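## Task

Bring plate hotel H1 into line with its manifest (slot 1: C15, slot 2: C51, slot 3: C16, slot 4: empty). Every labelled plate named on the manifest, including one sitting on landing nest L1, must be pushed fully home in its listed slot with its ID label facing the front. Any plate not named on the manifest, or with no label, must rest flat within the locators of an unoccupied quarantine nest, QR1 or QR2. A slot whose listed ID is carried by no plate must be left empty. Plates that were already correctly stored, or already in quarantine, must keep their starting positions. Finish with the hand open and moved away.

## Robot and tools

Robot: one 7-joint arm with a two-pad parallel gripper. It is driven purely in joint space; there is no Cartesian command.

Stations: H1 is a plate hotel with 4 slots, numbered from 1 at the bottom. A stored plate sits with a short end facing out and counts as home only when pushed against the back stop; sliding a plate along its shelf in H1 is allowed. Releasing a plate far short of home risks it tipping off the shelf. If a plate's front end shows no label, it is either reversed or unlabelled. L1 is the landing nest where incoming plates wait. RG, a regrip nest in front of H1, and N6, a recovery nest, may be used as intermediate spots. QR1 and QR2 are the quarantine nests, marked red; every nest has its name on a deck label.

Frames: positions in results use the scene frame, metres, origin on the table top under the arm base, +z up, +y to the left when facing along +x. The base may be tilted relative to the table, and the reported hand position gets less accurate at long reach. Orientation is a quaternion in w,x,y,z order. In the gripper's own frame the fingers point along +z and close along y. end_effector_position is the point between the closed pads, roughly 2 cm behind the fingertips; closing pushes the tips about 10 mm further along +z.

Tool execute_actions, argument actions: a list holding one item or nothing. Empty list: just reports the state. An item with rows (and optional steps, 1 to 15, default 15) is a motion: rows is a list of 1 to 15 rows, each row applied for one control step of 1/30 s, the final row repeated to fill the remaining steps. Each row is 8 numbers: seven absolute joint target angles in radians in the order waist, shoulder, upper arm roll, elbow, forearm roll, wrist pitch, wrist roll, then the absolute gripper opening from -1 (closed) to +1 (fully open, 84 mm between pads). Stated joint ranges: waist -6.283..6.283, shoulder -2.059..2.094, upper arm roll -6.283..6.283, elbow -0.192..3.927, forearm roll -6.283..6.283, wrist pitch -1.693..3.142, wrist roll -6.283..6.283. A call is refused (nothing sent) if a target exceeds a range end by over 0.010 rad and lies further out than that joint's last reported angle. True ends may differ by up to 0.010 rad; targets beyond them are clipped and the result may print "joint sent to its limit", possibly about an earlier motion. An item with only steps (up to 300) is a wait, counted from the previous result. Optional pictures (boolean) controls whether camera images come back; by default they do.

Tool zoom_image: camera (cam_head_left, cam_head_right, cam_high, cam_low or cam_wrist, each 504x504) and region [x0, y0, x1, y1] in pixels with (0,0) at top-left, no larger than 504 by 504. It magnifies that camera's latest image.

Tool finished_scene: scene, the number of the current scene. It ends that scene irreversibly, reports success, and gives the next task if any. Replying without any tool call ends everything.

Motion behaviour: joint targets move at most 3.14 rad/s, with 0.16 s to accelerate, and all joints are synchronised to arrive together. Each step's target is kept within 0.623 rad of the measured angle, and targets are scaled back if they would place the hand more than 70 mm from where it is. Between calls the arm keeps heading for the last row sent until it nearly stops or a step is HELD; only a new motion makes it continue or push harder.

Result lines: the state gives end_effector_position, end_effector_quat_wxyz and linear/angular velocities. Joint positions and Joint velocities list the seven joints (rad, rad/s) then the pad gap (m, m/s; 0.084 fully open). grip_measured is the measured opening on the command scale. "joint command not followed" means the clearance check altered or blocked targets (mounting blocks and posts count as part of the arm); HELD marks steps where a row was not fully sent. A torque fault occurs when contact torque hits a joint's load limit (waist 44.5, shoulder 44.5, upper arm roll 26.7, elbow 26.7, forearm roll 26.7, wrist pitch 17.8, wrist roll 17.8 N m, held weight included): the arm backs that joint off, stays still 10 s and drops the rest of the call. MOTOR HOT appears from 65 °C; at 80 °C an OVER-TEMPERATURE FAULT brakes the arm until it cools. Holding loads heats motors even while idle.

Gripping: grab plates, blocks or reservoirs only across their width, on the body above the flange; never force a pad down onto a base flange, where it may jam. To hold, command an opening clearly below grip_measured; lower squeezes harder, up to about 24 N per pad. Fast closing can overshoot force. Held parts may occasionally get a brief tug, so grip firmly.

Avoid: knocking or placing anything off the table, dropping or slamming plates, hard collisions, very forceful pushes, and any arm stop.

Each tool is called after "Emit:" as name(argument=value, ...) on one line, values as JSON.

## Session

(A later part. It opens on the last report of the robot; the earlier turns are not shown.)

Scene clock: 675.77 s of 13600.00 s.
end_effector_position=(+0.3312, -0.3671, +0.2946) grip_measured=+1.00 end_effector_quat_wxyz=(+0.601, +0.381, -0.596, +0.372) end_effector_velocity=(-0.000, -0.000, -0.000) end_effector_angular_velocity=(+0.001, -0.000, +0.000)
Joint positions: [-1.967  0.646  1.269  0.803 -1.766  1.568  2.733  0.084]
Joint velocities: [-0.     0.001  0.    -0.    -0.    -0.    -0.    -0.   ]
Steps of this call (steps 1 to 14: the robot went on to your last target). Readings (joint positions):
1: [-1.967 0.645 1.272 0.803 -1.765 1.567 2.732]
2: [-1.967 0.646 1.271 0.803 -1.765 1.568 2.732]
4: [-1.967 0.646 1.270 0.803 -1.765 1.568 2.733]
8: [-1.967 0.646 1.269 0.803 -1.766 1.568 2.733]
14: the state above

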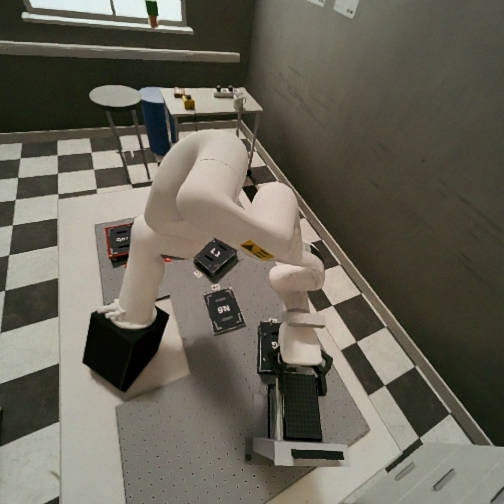

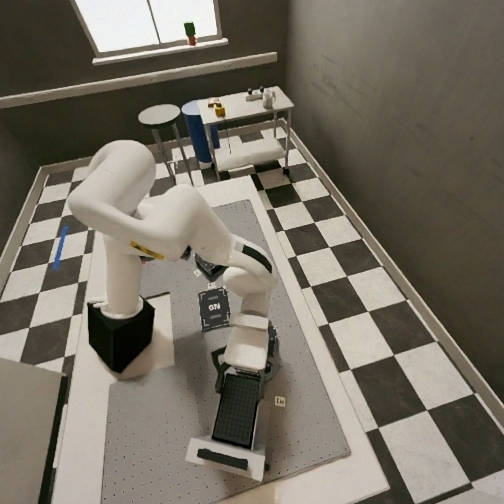

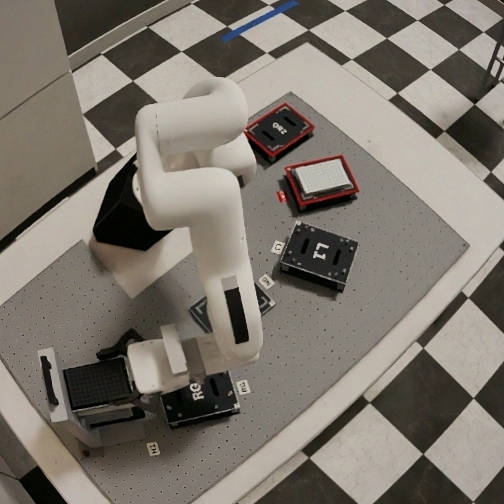

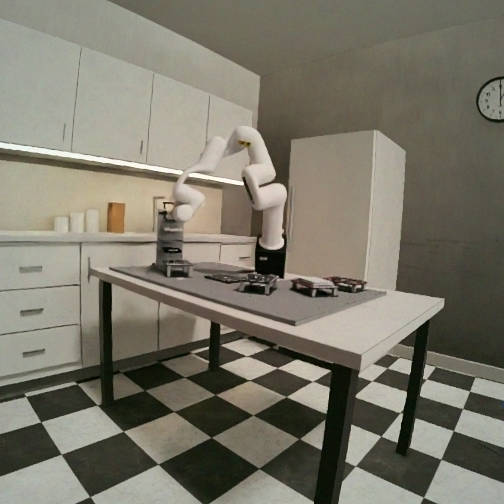

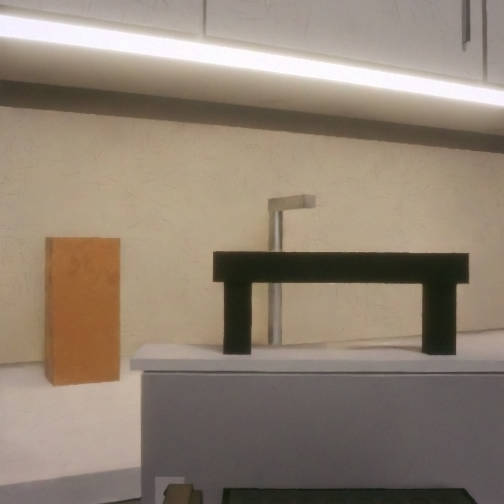

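Emit:
execute_actions(actions=[])

Emit:
zoom_image(camera="cam_wrist", region=[130,444,270,504])

Scene clock: 703.63 s of 13600.00 s.
end_effector_position=(+0.3312, -0.3672, +0.2946) grip_measured=+1.00 end_effector_quat_wxyz=(+0.601, +0.381, -0.596, +0.372) end_effector_velocity=(+0.000, +0.000, -0.000) end_effector_angular_velocity=(+0.001, -0.000, +0.001)
Joint positions: [-1.967  0.647  1.269  0.803 -1.766  1.568  2.733  0.084]
Joint velocities: [-0.     0.     0.001  0.     0.    -0.001 -0.001  0.   ]
Steps of this call (steps 1 to 15: the robot went on to your last target; steps 16 to 90: nothing new was sent; then 24.87 s passed at rest). Readings (joint positions):
1: [-1.967 0.646 1.269 0.803 -1.766 1.568 2.733]
2: [-1.967 0.646 1.269 0.803 -1.766 1.568 2.733]
4: [-1.967 0.646 1.269 0.803 -1.766 1.568 2.733]
8: [-1.967 0.646 1.269 0.803 -1.766 1.568 2.733]
90: the state above
The arm was judged still, so your last target was given up. Only a new action makes it travel on or press farther. Fingers that are still opening or closing keep moving.

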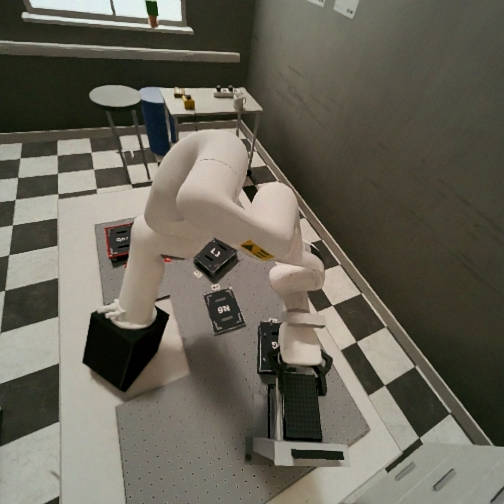

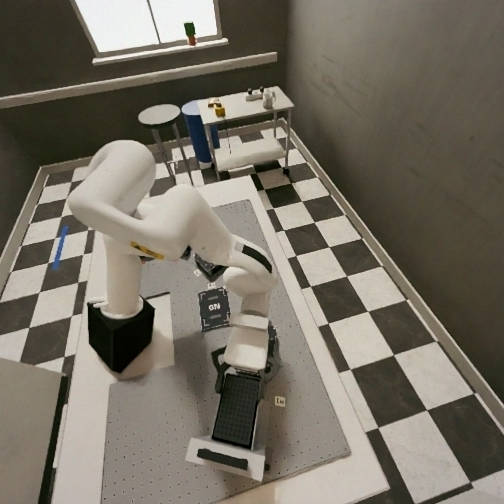

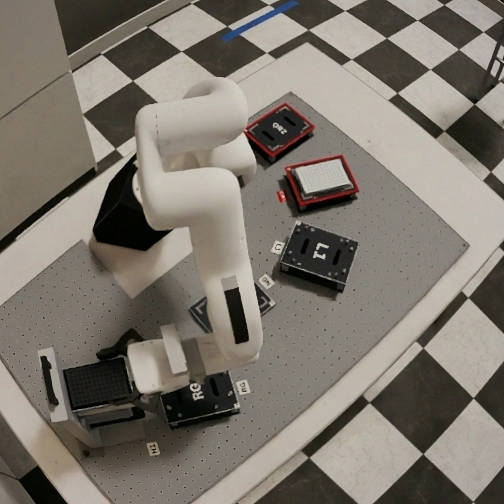

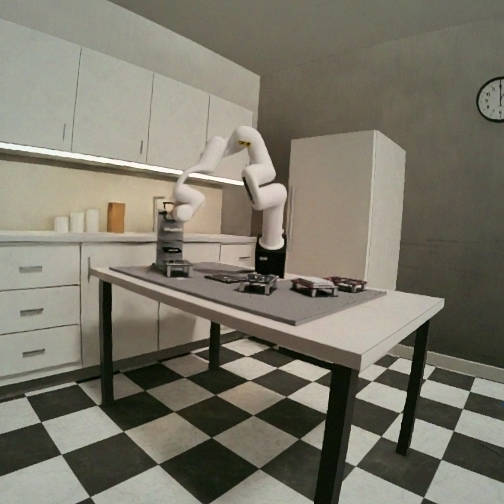

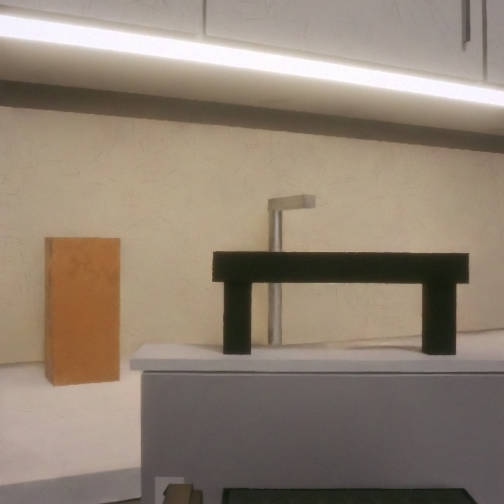

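Region (130, 444, 270, 504) of cam_wrist's 504x504 image, scaled by 3.600, with more detail than that image has; it fills the top 216 rows of this view, and the rest is white.

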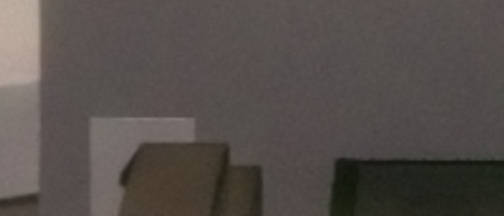

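Emit:
execute_actions(actions=[{"rows":[[-1.9630,0.6471,1.2656,0.8042,-1.7656,1.5677,2.7346,1],[-1.9590,0.6476,1.2623,0.8050,-1.7655,1.5677,2.7363,1],[-1.9551,0.6482,1.2590,0.8058,-1.7655,1.5677,2.7379,1],[-1.9512,0.6487,1.2557,0.8066,-1.7654,1.5677,2.7396,1],[-1.9472,0.6493,1.2523,0.8073,-1.7653,1.5677,2.7413,1],[-1.9433,0.6498,1.2490,0.8081,-1.7652,1.5677,2.7430,1],[-1.9393,0.6504,1.2457,0.8089,-1.7652,1.5677,2.7446,1],[-1.9354,0.6509,1.2424,0.8097,-1.7651,1.5677,2.7463,1]],"steps":15}], pictures=false)

Emit:
execute_actions(actions=[{"steps":8}])

Emit:
zoom_image(camera="cam_wrist", region=[130,444,270,504])

Emit:
zoom_image(camera="cam_wrist", region=[364,444,504,504])

Scene clock: 714.73 s of 13600.00 s.
end_effector_position=(+0.3312, -0.3672, +0.2883) grip_measured=+1.00 end_effector_quat_wxyz=(+0.601, +0.381, -0.596, +0.372) end_effector_velocity=(-0.000, -0.001, -0.001) end_effector_angular_velocity=(-0.002, -0.001, -0.002)
Joint positions: [-1.936  0.651  1.243  0.81  -1.765  1.568  2.746  0.084]
Joint velocities: [ 0.008  0.001 -0.009  0.003  0.     0.     0.004 -0.   ]
Steps of this call (steps 1 to 90: nothing new was sent; then 7.60 s passed at rest; steps 91 to 105: all 15 steps of this action). Readings (joint positions):
91: [-1.967 0.647 1.269 0.803 -1.766 1.568 2.733]
92: [-1.966 0.647 1.268 0.804 -1.766 1.568 2.733]
94: [-1.962 0.647 1.265 0.805 -1.766 1.568 2.735]
98: [-1.949 0.649 1.254 0.807 -1.765 1.568 2.741]
105: the state above

Scene clock: 715.00 s of 13600.00 s.
end_effector_position=(+0.3311, -0.3672, +0.2882) grip_measured=+1.00 end_effector_quat_wxyz=(+0.601, +0.381, -0.596, +0.372) end_effector_velocity=(+0.000, -0.000, -0.000) end_effector_angular_velocity=(+0.000, +0.000, +0.001)
Joint positions: [-1.935  0.651  1.242  0.81  -1.765  1.568  2.746  0.084]
Joint velocities: [ 0.     0.001 -0.    -0.    -0.001  0.     0.    -0.   ]
Steps of this call (steps 1 to 8: the robot went on to your last target). Readings (joint positions):
1: [-1.936 0.651 1.243 0.810 -1.765 1.568 2.746]
2: [-1.936 0.651 1.243 0.810 -1.765 1.568 2.746]
4: [-1.936 0.651 1.243 0.810 -1.765 1.568 2.746]
8: the state above

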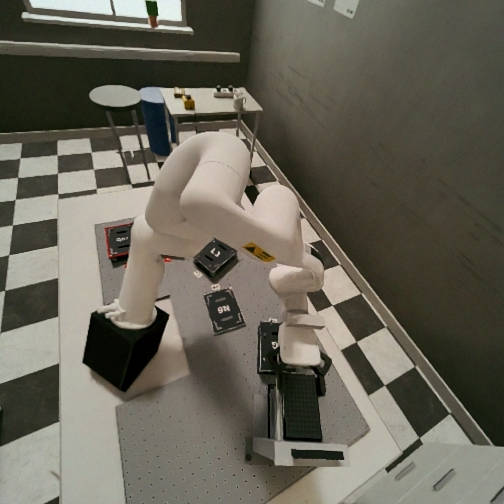

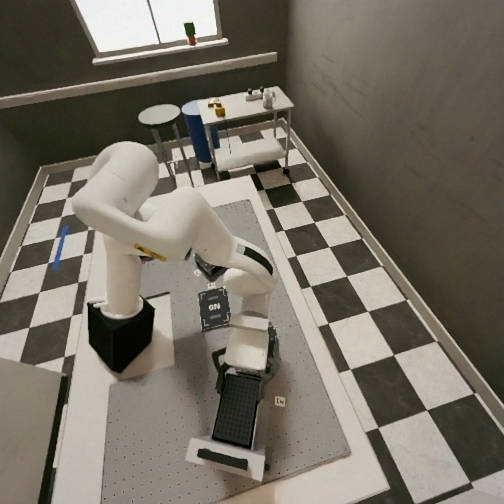

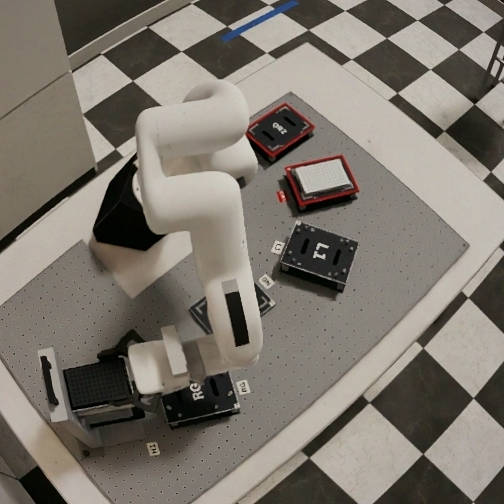

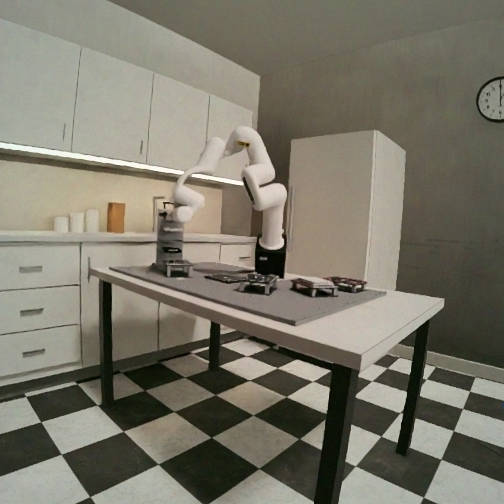

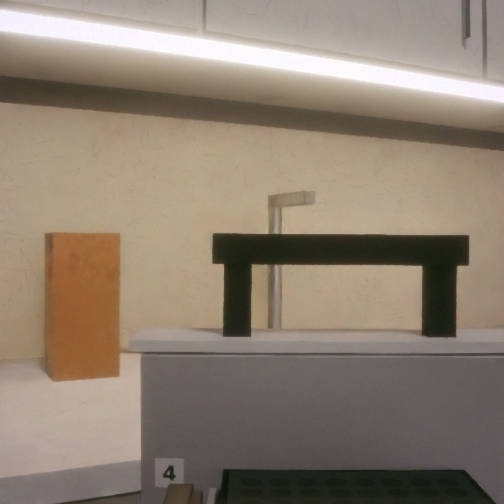

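Region (130, 444, 270, 504) of cam_wrist's 504x504 image, scaled by 3.600, with more detail than that image has; it fills the top 216 rows of this view, and the rest is white.

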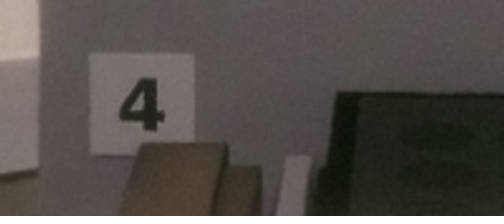

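Region (364, 444, 504, 504) of cam_wrist's 504x504 image, scaled by 3.600, with more detail than that image has; it fills the top 216 rows of this view, and the rest is white.

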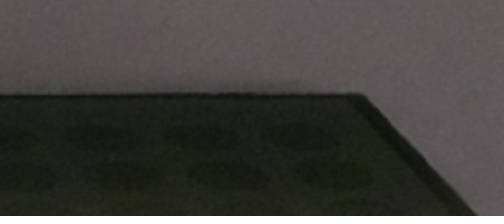

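Emit:
execute_actions(actions=[{"rows":[[-1.9354,0.6509,1.2424,0.8097,-1.7651,1.5677,2.7463,0.97],[-1.9354,0.6509,1.2424,0.8097,-1.7651,1.5677,2.7463,0.95],[-1.9354,0.6509,1.2424,0.8097,-1.7651,1.5677,2.7463,0.93],[-1.9354,0.6509,1.2424,0.8097,-1.7651,1.5677,2.7463,0.9],[-1.9354,0.6509,1.2424,0.8097,-1.7651,1.5677,2.7463,0.85],[-1.9354,0.6509,1.2424,0.8097,-1.7651,1.5677,2.7463,0.7],[-1.9354,0.6509,1.2424,0.8097,-1.7651,1.5677,2.7463,0.4],[-1.9354,0.6509,1.2424,0.8097,-1.7651,1.5677,2.7463,0],[-1.9354,0.6509,1.2424,0.8097,-1.7651,1.5677,2.7463,-0.5],[-1.9354,0.6509,1.2424,0.8097,-1.7651,1.5677,2.7463,-1]],"steps":15}], pictures=false)

Emit:
execute_actions(actions=[{"rows":[[-1.9401,0.6503,1.2463,0.8088,-1.7652,1.5677,2.7443,-1],[-1.9480,0.6492,1.2530,0.8072,-1.7653,1.5677,2.7409,-1],[-1.9578,0.6478,1.2613,0.8053,-1.7655,1.5677,2.7367,-1],[-1.9680,0.6464,1.2699,0.8033,-1.7657,1.5677,2.7324,-1],[-1.9764,0.6453,1.2770,0.8016,-1.7659,1.5677,2.7288,-1],[-1.9820,0.6445,1.2817,0.8005,-1.7660,1.5677,2.7264,-1],[-1.9820,0.6445,1.2817,0.8005,-1.7660,1.5677,2.7264,-1],[-1.9820,0.6445,1.2817,0.8005,-1.7660,1.5677,2.7264,-1],[-1.9797,0.6385,1.2860,0.7991,-1.7574,1.5677,2.7275,-1],[-1.9761,0.6294,1.2922,0.7971,-1.7444,1.5677,2.7291,-1],[-1.9707,0.6158,1.3015,0.7943,-1.7249,1.5677,2.7312,-1],[-1.9640,0.5992,1.3127,0.7915,-1.7011,1.5677,2.7334,-1],[-1.9565,0.5811,1.3246,0.7889,-1.6751,1.5677,2.7353,-1],[-1.9488,0.5629,1.3362,0.7870,-1.6491,1.5677,2.7368,-1],[-1.9410,0.5447,1.3476,0.7856,-1.6231,1.5677,2.7379,-1]],"steps":15}], pictures=false)

Emit:
execute_actions(actions=[{"rows":[[-1.9329,0.5264,1.3587,0.7849,-1.5971,1.5677,2.7384,-1],[-1.9247,0.5082,1.3696,0.7847,-1.5711,1.5677,2.7385,-1],[-1.9163,0.4898,1.3802,0.7852,-1.5451,1.5677,2.7382,-1],[-1.9077,0.4715,1.3905,0.7863,-1.5191,1.5677,2.7373,-1],[-1.8989,0.4531,1.4006,0.7880,-1.4931,1.5677,2.7360,-1],[-1.8900,0.4347,1.4104,0.7903,-1.4671,1.5677,2.7342,-1],[-1.8809,0.4163,1.4199,0.7932,-1.4411,1.5677,2.7320,-1],[-1.8715,0.3978,1.4292,0.7967,-1.4151,1.5677,2.7293,-1],[-1.8629,0.3808,1.4374,0.8004,-1.3913,1.5677,2.7264,-1],[-1.8556,0.3670,1.4440,0.8039,-1.3718,1.5677,2.7238,-1],[-1.8499,0.3561,1.4491,0.8068,-1.3567,1.5677,2.7215,-1],[-1.8458,0.3484,1.4526,0.8090,-1.3458,1.5677,2.7198,-1],[-1.8442,0.3453,1.4540,0.8099,-1.3415,1.5677,2.7191,-1],[-1.8442,0.3453,1.4540,0.8099,-1.3415,1.5677,2.7191,-1],[-1.8253,0.3474,1.4369,0.8120,-1.3418,1.5677,2.7238,-1]],"steps":15}], pictures=false)

Emit:
execute_actions(actions=[{"rows":[[-1.7926,0.3512,1.4074,0.8157,-1.3422,1.5678,2.7321,-1],[-1.7515,0.3564,1.3703,0.8207,-1.3428,1.5679,2.7425,-1],[-1.7028,0.3631,1.3265,0.8269,-1.3435,1.5680,2.7550,-1],[-1.6514,0.3711,1.2803,0.8340,-1.3443,1.5681,2.7684,-1],[-1.5978,0.3803,1.2324,0.8421,-1.3452,1.5682,2.7825,-1],[-1.5425,0.3911,1.1832,0.8511,-1.3462,1.5683,2.7974,-1],[-1.4861,0.4034,1.1332,0.8613,-1.3472,1.5684,2.8129,-1],[-1.4326,0.4167,1.0860,0.8719,-1.3483,1.5685,2.8279,-1],[-1.3788,0.4318,1.0388,0.8837,-1.3495,1.5686,2.8434,-1],[-1.3282,0.4480,0.9948,0.8961,-1.3507,1.5687,2.8585,-1],[-1.2810,0.4652,0.9541,0.9089,-1.3519,1.5688,2.8730,-1],[-1.2371,0.4834,0.9166,0.9223,-1.3532,1.5689,2.8869,-1],[-1.2014,0.5002,0.8864,0.9345,-1.3543,1.5690,2.8987,-1],[-1.1751,0.5140,0.8644,0.9443,-1.3552,1.5690,2.9077,-1],[-1.1592,0.5230,0.8512,0.9507,-1.3558,1.5691,2.9133,-1]],"steps":15}], pictures=false)

Emit:
execute_actions(actions=[{"rows":[[-1.1504,0.5282,0.8439,0.9544,-1.3561,1.5691,2.9165,-1]],"steps":10}])

Emit:
zoom_image(camera="cam_wrist", region=[130,444,270,504])

Scene clock: 785.50 s of 13600.00 s.
end_effector_position=(+0.3312, -0.3672, +0.2882) grip_measured=+0.93 end_effector_quat_wxyz=(+0.601, +0.381, -0.596, +0.372) end_effector_velocity=(+0.000, -0.000, -0.000) end_effector_angular_velocity=(+0.001, -0.000, +0.001)
Joint positions: [-1.935  0.651  1.242  0.81  -1.765  1.568  2.746  0.082]
Joint velocities: [ 0.     0.001 -0.     0.    -0.    -0.001 -0.     0.   ]
Steps of this call (steps 1 to 15: the robot went on to your last target; steps 16 to 90: nothing new was sent; then 67.00 s passed at rest; steps 91 to 105: all 15 steps of this action). Readings (joint positions):
91: [-1.935 0.651 1.242 0.810 -1.765 1.568 2.746]
92: [-1.935 0.651 1.242 0.810 -1.765 1.568 2.746]
94: [-1.935 0.651 1.242 0.810 -1.765 1.568 2.746]
98: [-1.935 0.651 1.242 0.810 -1.765 1.568 2.746]
105: the state above

Scene clock: 786.00 s of 13600.00 s.
end_effector_position=(+0.3389, -0.3510, +0.2977) grip_measured=+0.93 end_effector_quat_wxyz=(+0.602, +0.380, -0.597, +0.371) end_effector_velocity=(+0.096, +0.171, -0.002) end_effector_angular_velocity=(+0.013, +0.001, +0.031)
Joint positions: [-1.966  0.605  1.307  0.793 -1.708  1.568  2.732  0.082]
Joint velocities: [ 0.165 -0.401  0.288 -0.063  0.566 -0.003  0.04   0.   ]
Steps of this call (steps 1 to 15: all 15 steps of this action). Readings (joint positions):
1: [-1.936 0.651 1.243 0.810 -1.765 1.568 2.746]
2: [-1.937 0.651 1.243 0.809 -1.765 1.568 2.746]
4: [-1.943 0.650 1.249 0.808 -1.765 1.567 2.743]
8: [-1.970 0.646 1.271 0.803 -1.766 1.568 2.732]
15: the state above

Scene clock: 786.50 s of 13600.00 s.
end_effector_position=(+0.3890, -0.2512, +0.2969) grip_measured=+0.93 end_effector_quat_wxyz=(+0.602, +0.382, -0.595, +0.372) end_effector_velocity=(+0.050, +0.099, -0.009) end_effector_angular_velocity=(+0.006, -0.004, +0.020)
Joint positions: [-1.852  0.363  1.447  0.806 -1.367  1.567  2.723  0.082]
Joint velocities: [ 0.169 -0.228  0.078  0.06   0.316 -0.    -0.026  0.   ]
Steps of this call (steps 1 to 15: all 15 steps of this action). Readings (joint positions):
1: [-1.960 0.591 1.317 0.791 -1.688 1.568 2.734]
2: [-1.953 0.575 1.328 0.789 -1.667 1.568 2.735]
4: [-1.939 0.542 1.350 0.787 -1.619 1.568 2.737]
8: [-1.906 0.470 1.391 0.788 -1.518 1.568 2.736]
15: the state above

Scene clock: 787.00 s of 13600.00 s.
end_effector_position=(+0.3921, -0.2444, +0.2222) grip_measured=+0.93 end_effector_quat_wxyz=(+0.601, +0.381, -0.598, +0.371) end_effector_velocity=(+0.001, +0.003, -0.243) end_effector_angular_velocity=(+0.003, +0.011, +0.007)
Joint positions: [-1.314  0.46   0.984  0.904 -1.352  1.569  2.864  0.082]
Joint velocities: [ 1.35   0.492 -1.153  0.362 -0.034  0.001  0.408  0.   ]
Steps of this call (steps 1 to 15: all 15 steps of this action). Readings (joint positions):
1: [-1.845 0.357 1.447 0.808 -1.359 1.567 2.722]
2: [-1.835 0.354 1.440 0.810 -1.353 1.568 2.724]
4: [-1.798 0.355 1.407 0.815 -1.347 1.568 2.732]
8: [-1.655 0.374 1.281 0.835 -1.346 1.568 2.768]
15: the state above

Scene clock: 787.33 s of 13600.00 s.
end_effector_position=(+0.3915, -0.2452, +0.1921) grip_measured=+0.93 end_effector_quat_wxyz=(+0.602, +0.379, -0.596, +0.372) end_effector_velocity=(-0.000, -0.002, -0.003) end_effector_angular_velocity=(-0.010, -0.004, -0.003)
Joint positions: [-1.154  0.526  0.846  0.954 -1.356  1.569  2.916  0.082]
Joint velocities: [ 0.028  0.01  -0.029  0.012  0.     0.001  0.012 -0.   ]
Steps of this call (steps 1 to 10: all 10 steps of this action). Readings (joint positions):
1: [-1.271 0.477 0.947 0.916 -1.353 1.569 2.877]
2: [-1.234 0.492 0.916 0.927 -1.354 1.569 2.889]
4: [-1.185 0.514 0.875 0.942 -1.355 1.569 2.904]
8: [-1.157 0.525 0.850 0.952 -1.356 1.569 2.914]
10: the state above

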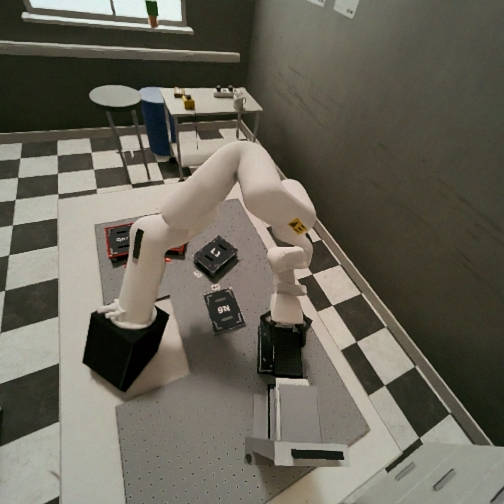

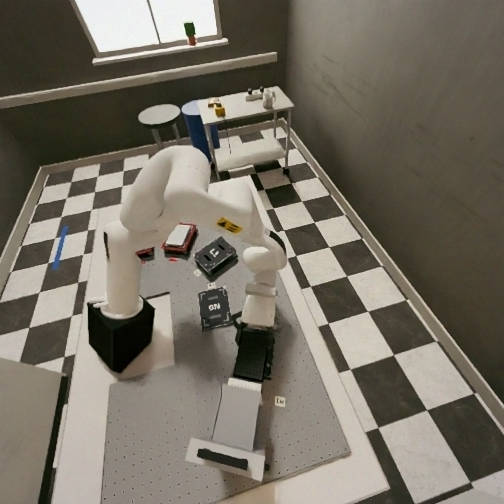

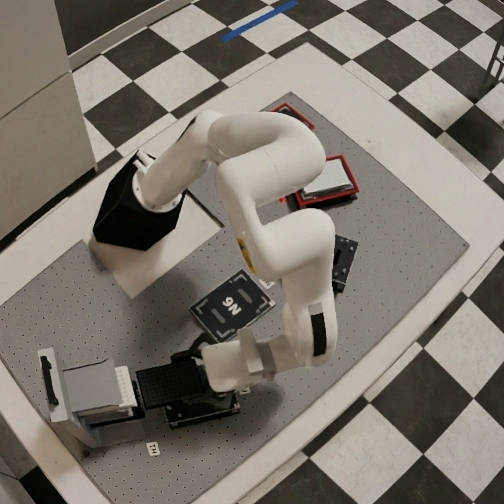

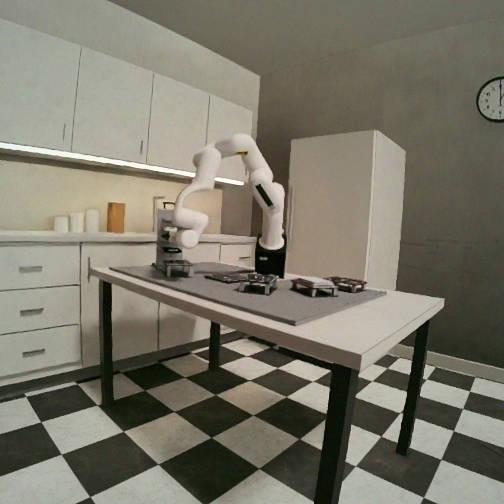

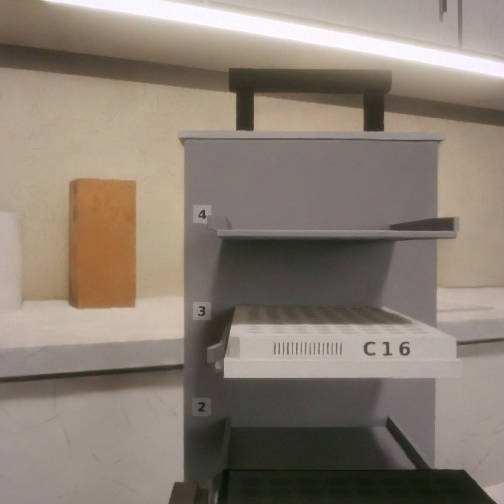

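Region (130, 444, 270, 504) of cam_wrist's 504x504 image, scaled by 3.600, with more detail than that image has; it fills the top 216 rows of this view, and the rest is white.

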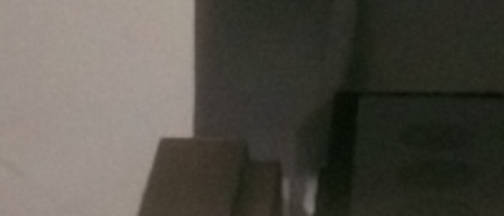

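Emit:
execute_actions(actions=[{"rows":[[-1.1593,0.5330,0.8469,0.9527,-1.3642,1.5691,2.9178,-1],[-1.1746,0.5415,0.8518,0.9498,-1.3785,1.5691,2.9201,-1],[-1.1940,0.5524,0.8579,0.9465,-1.3968,1.5691,2.9227,-1],[-1.2172,0.5659,0.8646,0.9428,-1.4192,1.5691,2.9256,-1],[-1.2459,0.5831,0.8724,0.9388,-1.4477,1.5691,2.9288,-1],[-1.2698,0.5980,0.8782,0.9360,-1.4721,1.5691,2.9310,-1],[-1.2930,0.6130,0.8833,0.9338,-1.4965,1.5691,2.9328,-1],[-1.3156,0.6281,0.8876,0.9321,-1.5210,1.5691,2.9341,-1],[-1.3374,0.6433,0.8912,0.9311,-1.5454,1.5691,2.9349,-1],[-1.3587,0.6586,0.8940,0.9306,-1.5698,1.5691,2.9353,-1],[-1.3792,0.6740,0.8961,0.9306,-1.5942,1.5691,2.9353,-1],[-1.3958,0.6869,0.8972,0.9311,-1.6145,1.5691,2.9349,-1],[-1.4120,0.6998,0.8979,0.9320,-1.6348,1.5691,2.9342,-1],[-1.4276,0.7129,0.8980,0.9333,-1.6552,1.5691,2.9332,-1],[-1.4429,0.7260,0.8976,0.9350,-1.6755,1.5691,2.9319,-1]],"steps":15}], pictures=false)

Emit:
execute_actions(actions=[{"rows":[[-1.4576,0.7391,0.8967,0.9371,-1.6958,1.5691,2.9302,-1],[-1.4719,0.7524,0.8953,0.9396,-1.7162,1.5691,2.9283,-1],[-1.4844,0.7644,0.8935,0.9422,-1.7344,1.5691,2.9262,-1],[-1.4925,0.7724,0.8921,0.9442,-1.7467,1.5691,2.9248,-1],[-1.4964,0.7764,0.8914,0.9451,-1.7527,1.5691,2.9240,-1]],"steps":15}], pictures=false)

Emit:
execute_actions(actions=[{"steps":8}])

Emit:
zoom_image(camera="cam_wrist", region=[130,444,270,504])

Scene clock: 806.10 s of 13600.00 s.
end_effector_position=(+0.3554, -0.3182, +0.1910) grip_measured=+0.92 end_effector_quat_wxyz=(+0.602, +0.380, -0.596, +0.371) end_effector_velocity=(-0.095, -0.200, -0.001) end_effector_angular_velocity=(+0.010, -0.017, +0.006)
Joint positions: [-1.377  0.674  0.893  0.932 -1.592  1.569  2.934  0.081]
Joint velocities: [-0.55   0.417  0.052  0.009 -0.661  0.001 -0.005 -0.   ]
Steps of this call (steps 1 to 15: the robot went on to your last target; steps 16 to 100: nothing new was sent; then 14.93 s passed at rest; steps 101 to 115: all 15 steps of this action). Readings (joint positions):
101: [-1.151 0.528 0.844 0.954 -1.356 1.569 2.917]
102: [-1.152 0.529 0.845 0.954 -1.358 1.569 2.917]
104: [-1.164 0.536 0.851 0.952 -1.370 1.569 2.919]
108: [-1.229 0.574 0.868 0.942 -1.433 1.569 2.926]
115: the state above

Scene clock: 806.60 s of 13600.00 s.
end_effector_position=(+0.3328, -0.3656, +0.1902) grip_measured=+0.92 end_effector_quat_wxyz=(+0.601, +0.382, -0.596, +0.372) end_effector_velocity=(-0.004, -0.005, +0.001) end_effector_angular_velocity=(-0.003, +0.001, -0.005)
Joint positions: [-1.495  0.775  0.893  0.945 -1.752  1.569  2.924  0.081]
Joint velocities: [-0.009  0.008 -0.005  0.002 -0.011  0.    -0.001  0.   ]
Steps of this call (steps 1 to 15: all 15 steps of this action). Readings (joint positions):
1: [-1.395 0.688 0.894 0.933 -1.614 1.569 2.934]
2: [-1.411 0.701 0.895 0.934 -1.636 1.569 2.933]
4: [-1.443 0.727 0.896 0.937 -1.677 1.569 2.931]
8: [-1.485 0.766 0.891 0.943 -1.735 1.569 2.926]
15: the state above

Scene clock: 806.87 s of 13600.00 s.
end_effector_position=(+0.3321, -0.3664, +0.1906) grip_measured=+0.92 end_effector_quat_wxyz=(+0.601, +0.381, -0.596, +0.372) end_effector_velocity=(-0.001, -0.001, +0.000) end_effector_angular_velocity=(-0.001, +0.000, -0.003)
Joint positions: [-1.496  0.776  0.892  0.945 -1.753  1.569  2.924  0.081]
Joint velocities: [-0.002  0.002 -0.001  0.    -0.001  0.001  0.    -0.   ]
Steps of this call (steps 1 to 8: the robot went on to your last target). Readings (joint positions):
1: [-1.495 0.776 0.893 0.945 -1.752 1.569 2.924]
2: [-1.495 0.776 0.893 0.945 -1.752 1.569 2.924]
4: [-1.496 0.776 0.892 0.945 -1.752 1.569 2.924]
8: the state above

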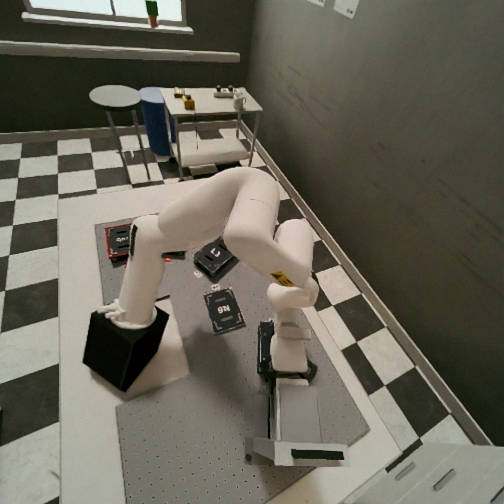

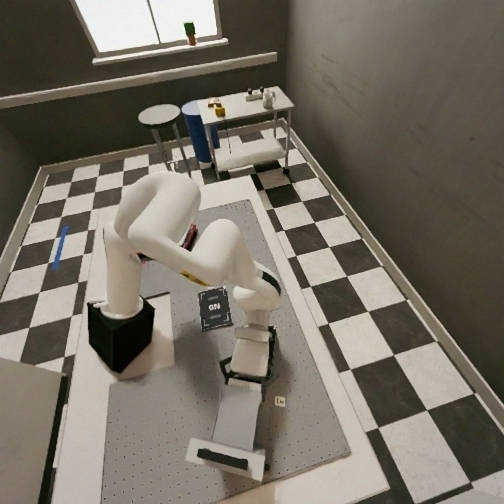

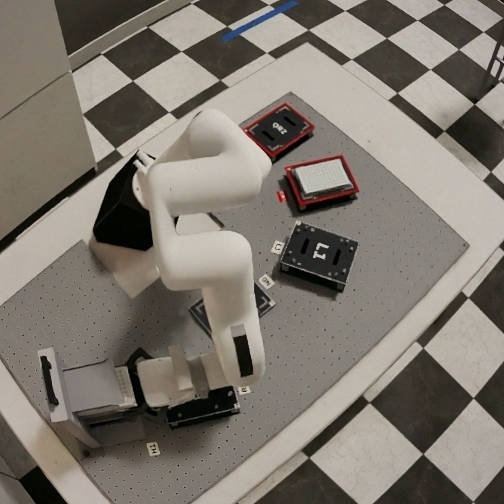

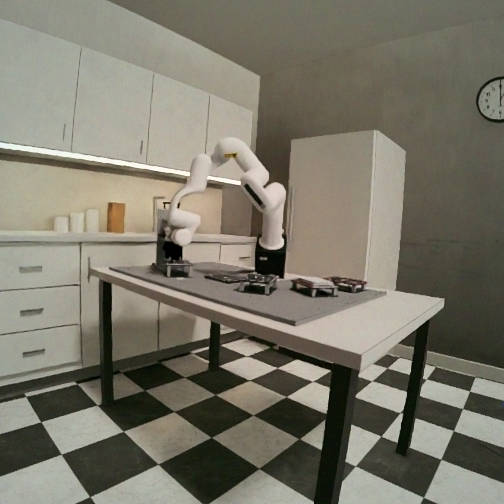

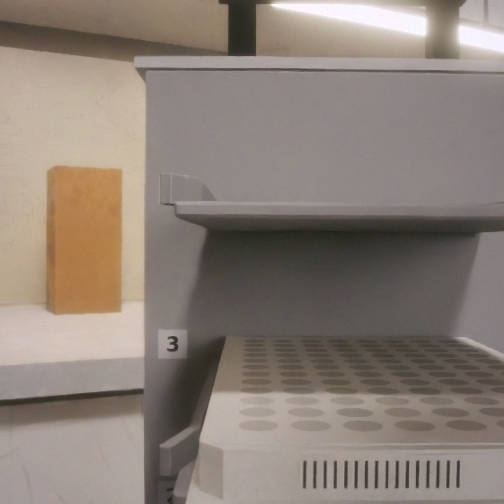

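Region (130, 444, 270, 504) of cam_wrist's 504x504 image, scaled by 3.600, with more detail than that image has; it fills the top 216 rows of this view, and the rest is white.

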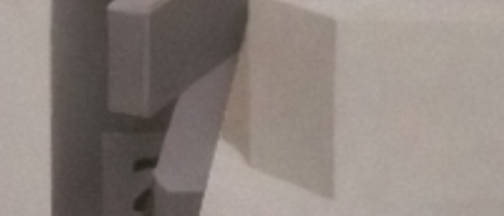

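Emit:
execute_actions(actions=[])

Emit:
zoom_image(camera="cam_wrist", region=[130,444,270,504])

Emit:
zoom_image(camera="cam_high", region=[30,320,200,470])

Scene clock: 818.37 s of 13600.00 s.
end_effector_position=(+0.3317, -0.3666, +0.1907) grip_measured=+0.92 end_effector_quat_wxyz=(+0.601, +0.381, -0.596, +0.372) end_effector_velocity=(+0.000, +0.000, +0.000) end_effector_angular_velocity=(-0.000, -0.001, +0.000)
Joint positions: [-1.496  0.776  0.891  0.945 -1.753  1.569  2.924  0.081]
Joint velocities: [ 0.    -0.     0.     0.     0.     0.     0.001  0.   ]
Steps of this call (steps 1 to 15: the robot went on to your last target; steps 16 to 90: nothing new was sent; then 8.50 s passed at rest). Readings (joint positions):
1: [-1.496 0.776 0.892 0.945 -1.753 1.569 2.924]
2: [-1.496 0.776 0.892 0.945 -1.753 1.569 2.924]
4: [-1.496 0.776 0.892 0.945 -1.753 1.569 2.924]
8: [-1.496 0.776 0.892 0.945 -1.753 1.569 2.924]
90: the state above
The arm was judged still, so your last target was given up. Only a new action makes it travel on or press farther. Fingers that are still opening or closing keep moving.

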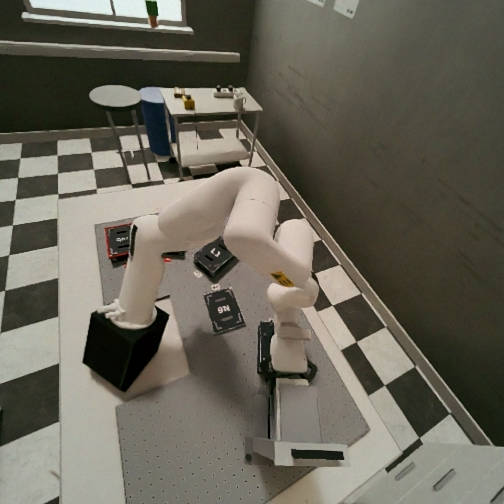

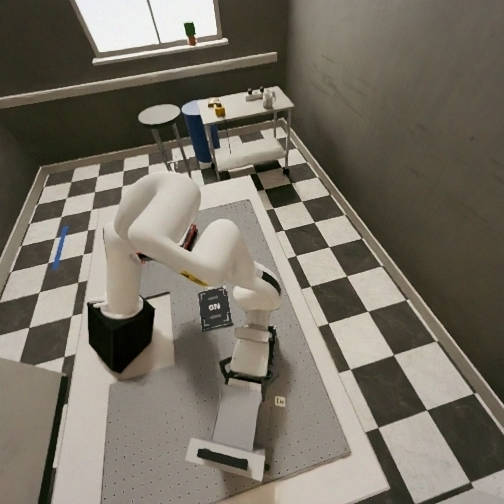

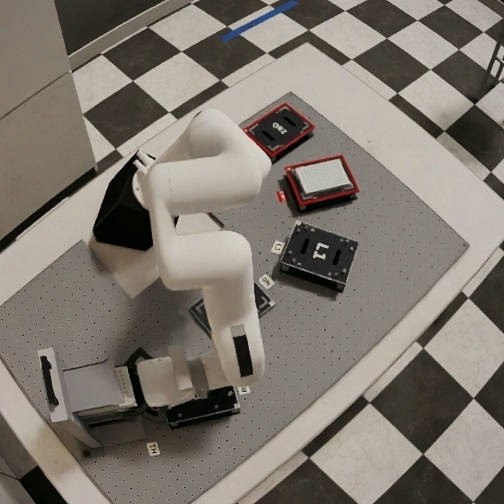

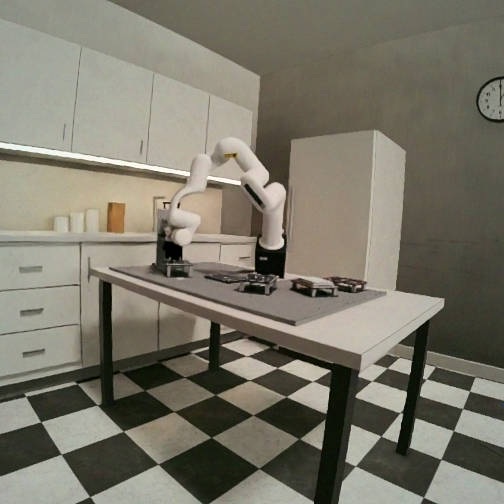

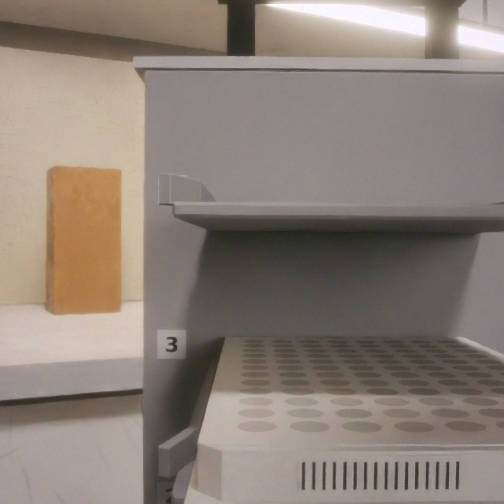

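Region (130, 444, 270, 504) of cam_wrist's 504x504 image, scaled by 3.600, with more detail than that image has; it fills the top 216 rows of this view, and the rest is white.

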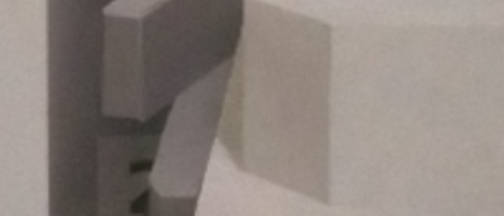

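Region (30, 320, 200, 470) of cam_high's 504x504 image, scaled by 2.965, with more detail than that image has; it fills the top 445 rows of this view, and the rest is white.

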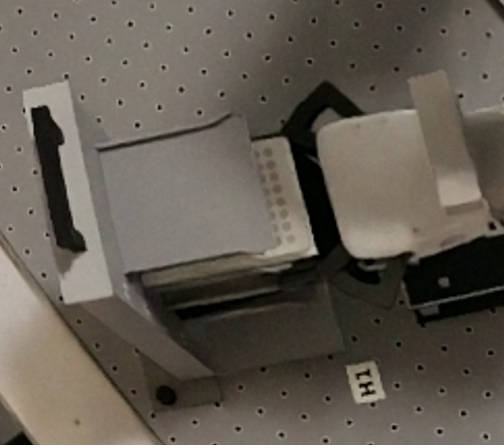

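Emit:
execute_actions(actions=[{"rows":[[-1.4968,0.7762,0.8915,0.9443,-1.7528,1.5691,2.9245,-1],[-1.4934,0.7780,0.8889,0.9460,-1.7527,1.5691,2.9259,-1],[-1.4899,0.7798,0.8864,0.9476,-1.7526,1.5691,2.9272,-1],[-1.4865,0.7816,0.8838,0.9493,-1.7525,1.5691,2.9286,-1],[-1.4831,0.7834,0.8813,0.9510,-1.7524,1.5691,2.9299,-1],[-1.4796,0.7852,0.8787,0.9526,-1.7522,1.5691,2.9313,-1],[-1.4762,0.7870,0.8761,0.9543,-1.7521,1.5691,2.9326,-1],[-1.4727,0.7888,0.8736,0.9559,-1.7520,1.5691,2.9340,-1],[-1.4693,0.7906,0.8710,0.9576,-1.7519,1.5691,2.9353,-1]],"steps":15}], pictures=false)

Emit:
execute_actions(actions=[{"steps":10}])

Emit:
zoom_image(camera="cam_wrist", region=[130,444,270,504])

Scene clock: 828.57 s of 13600.00 s.
end_effector_position=(+0.3315, -0.3664, +0.1832) grip_measured=+0.92 end_effector_quat_wxyz=(+0.601, +0.381, -0.596, +0.372) end_effector_velocity=(-0.001, -0.001, -0.002) end_effector_angular_velocity=(-0.004, -0.001, -0.004)
Joint positions: [-1.47   0.79   0.872  0.957 -1.752  1.569  2.935  0.081]
Joint velocities: [ 0.011  0.006 -0.012  0.007  0.001  0.001  0.006  0.   ]
Steps of this call (steps 1 to 90: nothing new was sent; then 6.70 s passed at rest; steps 91 to 105: all 15 steps of this action). Readings (joint positions):
91: [-1.496 0.776 0.891 0.945 -1.753 1.569 2.924]
92: [-1.496 0.776 0.891 0.945 -1.753 1.569 2.924]
94: [-1.494 0.777 0.890 0.946 -1.753 1.569 2.925]
98: [-1.484 0.783 0.882 0.951 -1.752 1.569 2.930]
105: the state above

Scene clock: 828.90 s of 13600.00 s.
end_effector_position=(+0.3314, -0.3665, +0.1831) grip_measured=+0.92 end_effector_quat_wxyz=(+0.601, +0.381, -0.596, +0.372) end_effector_velocity=(-0.000, +0.000, -0.000) end_effector_angular_velocity=(+0.000, +0.001, -0.000)
Joint positions: [-1.469  0.791  0.871  0.958 -1.752  1.569  2.935  0.081]
Joint velocities: [ 0.     0.     0.    -0.     0.     0.001 -0.001  0.   ]
Steps of this call (steps 1 to 10: the robot went on to your last target). Readings (joint positions):
1: [-1.470 0.790 0.872 0.957 -1.752 1.569 2.935]
2: [-1.470 0.790 0.871 0.957 -1.752 1.569 2.935]
4: [-1.470 0.790 0.871 0.958 -1.752 1.569 2.935]
8: [-1.469 0.791 0.871 0.958 -1.752 1.569 2.935]
10: the state above

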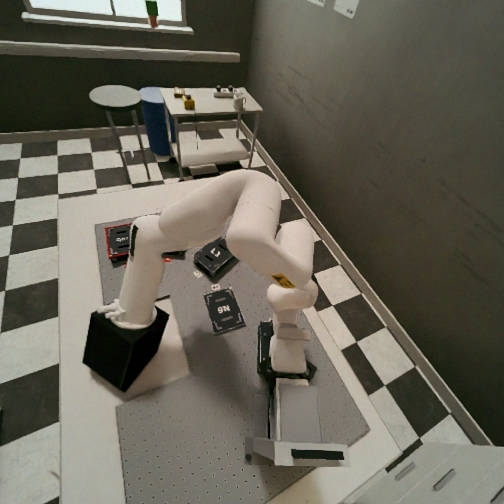

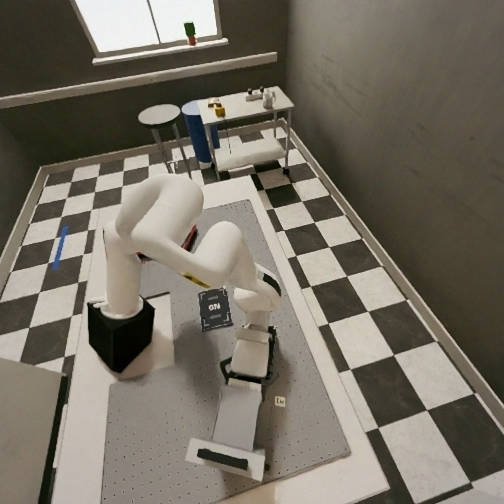

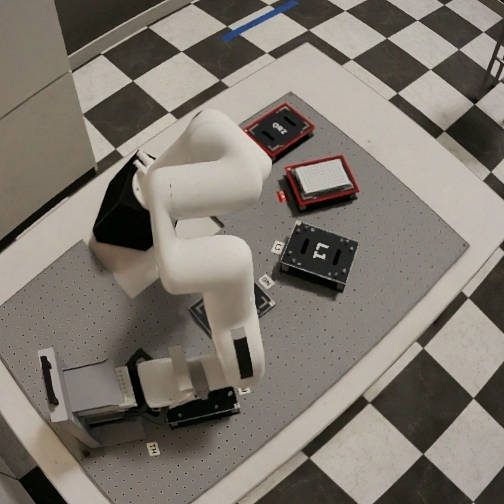

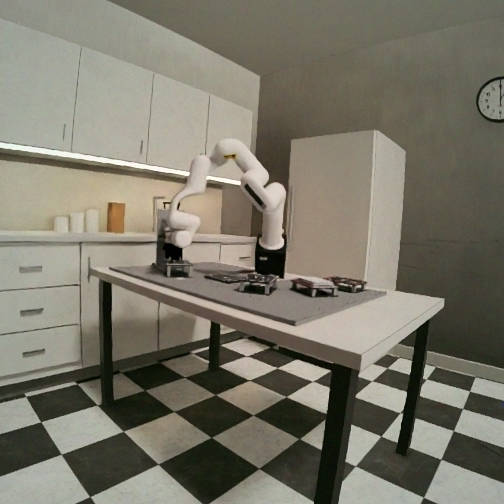

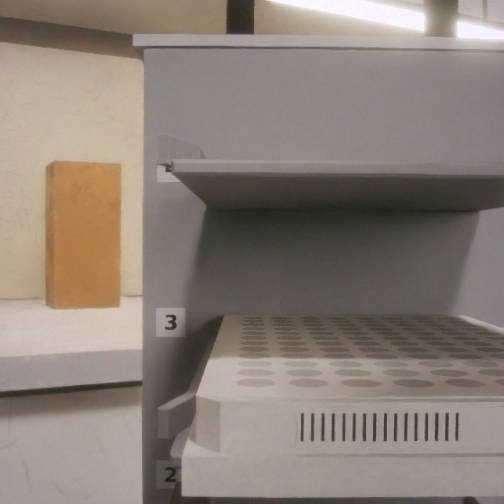

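Region (130, 444, 270, 504) of cam_wrist's 504x504 image, scaled by 3.600, with more detail than that image has; it fills the top 216 rows of this view, and the rest is white.

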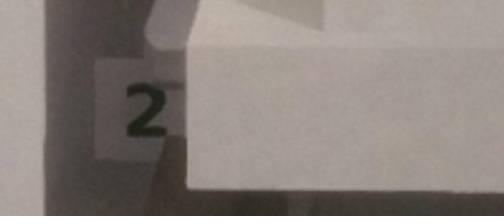

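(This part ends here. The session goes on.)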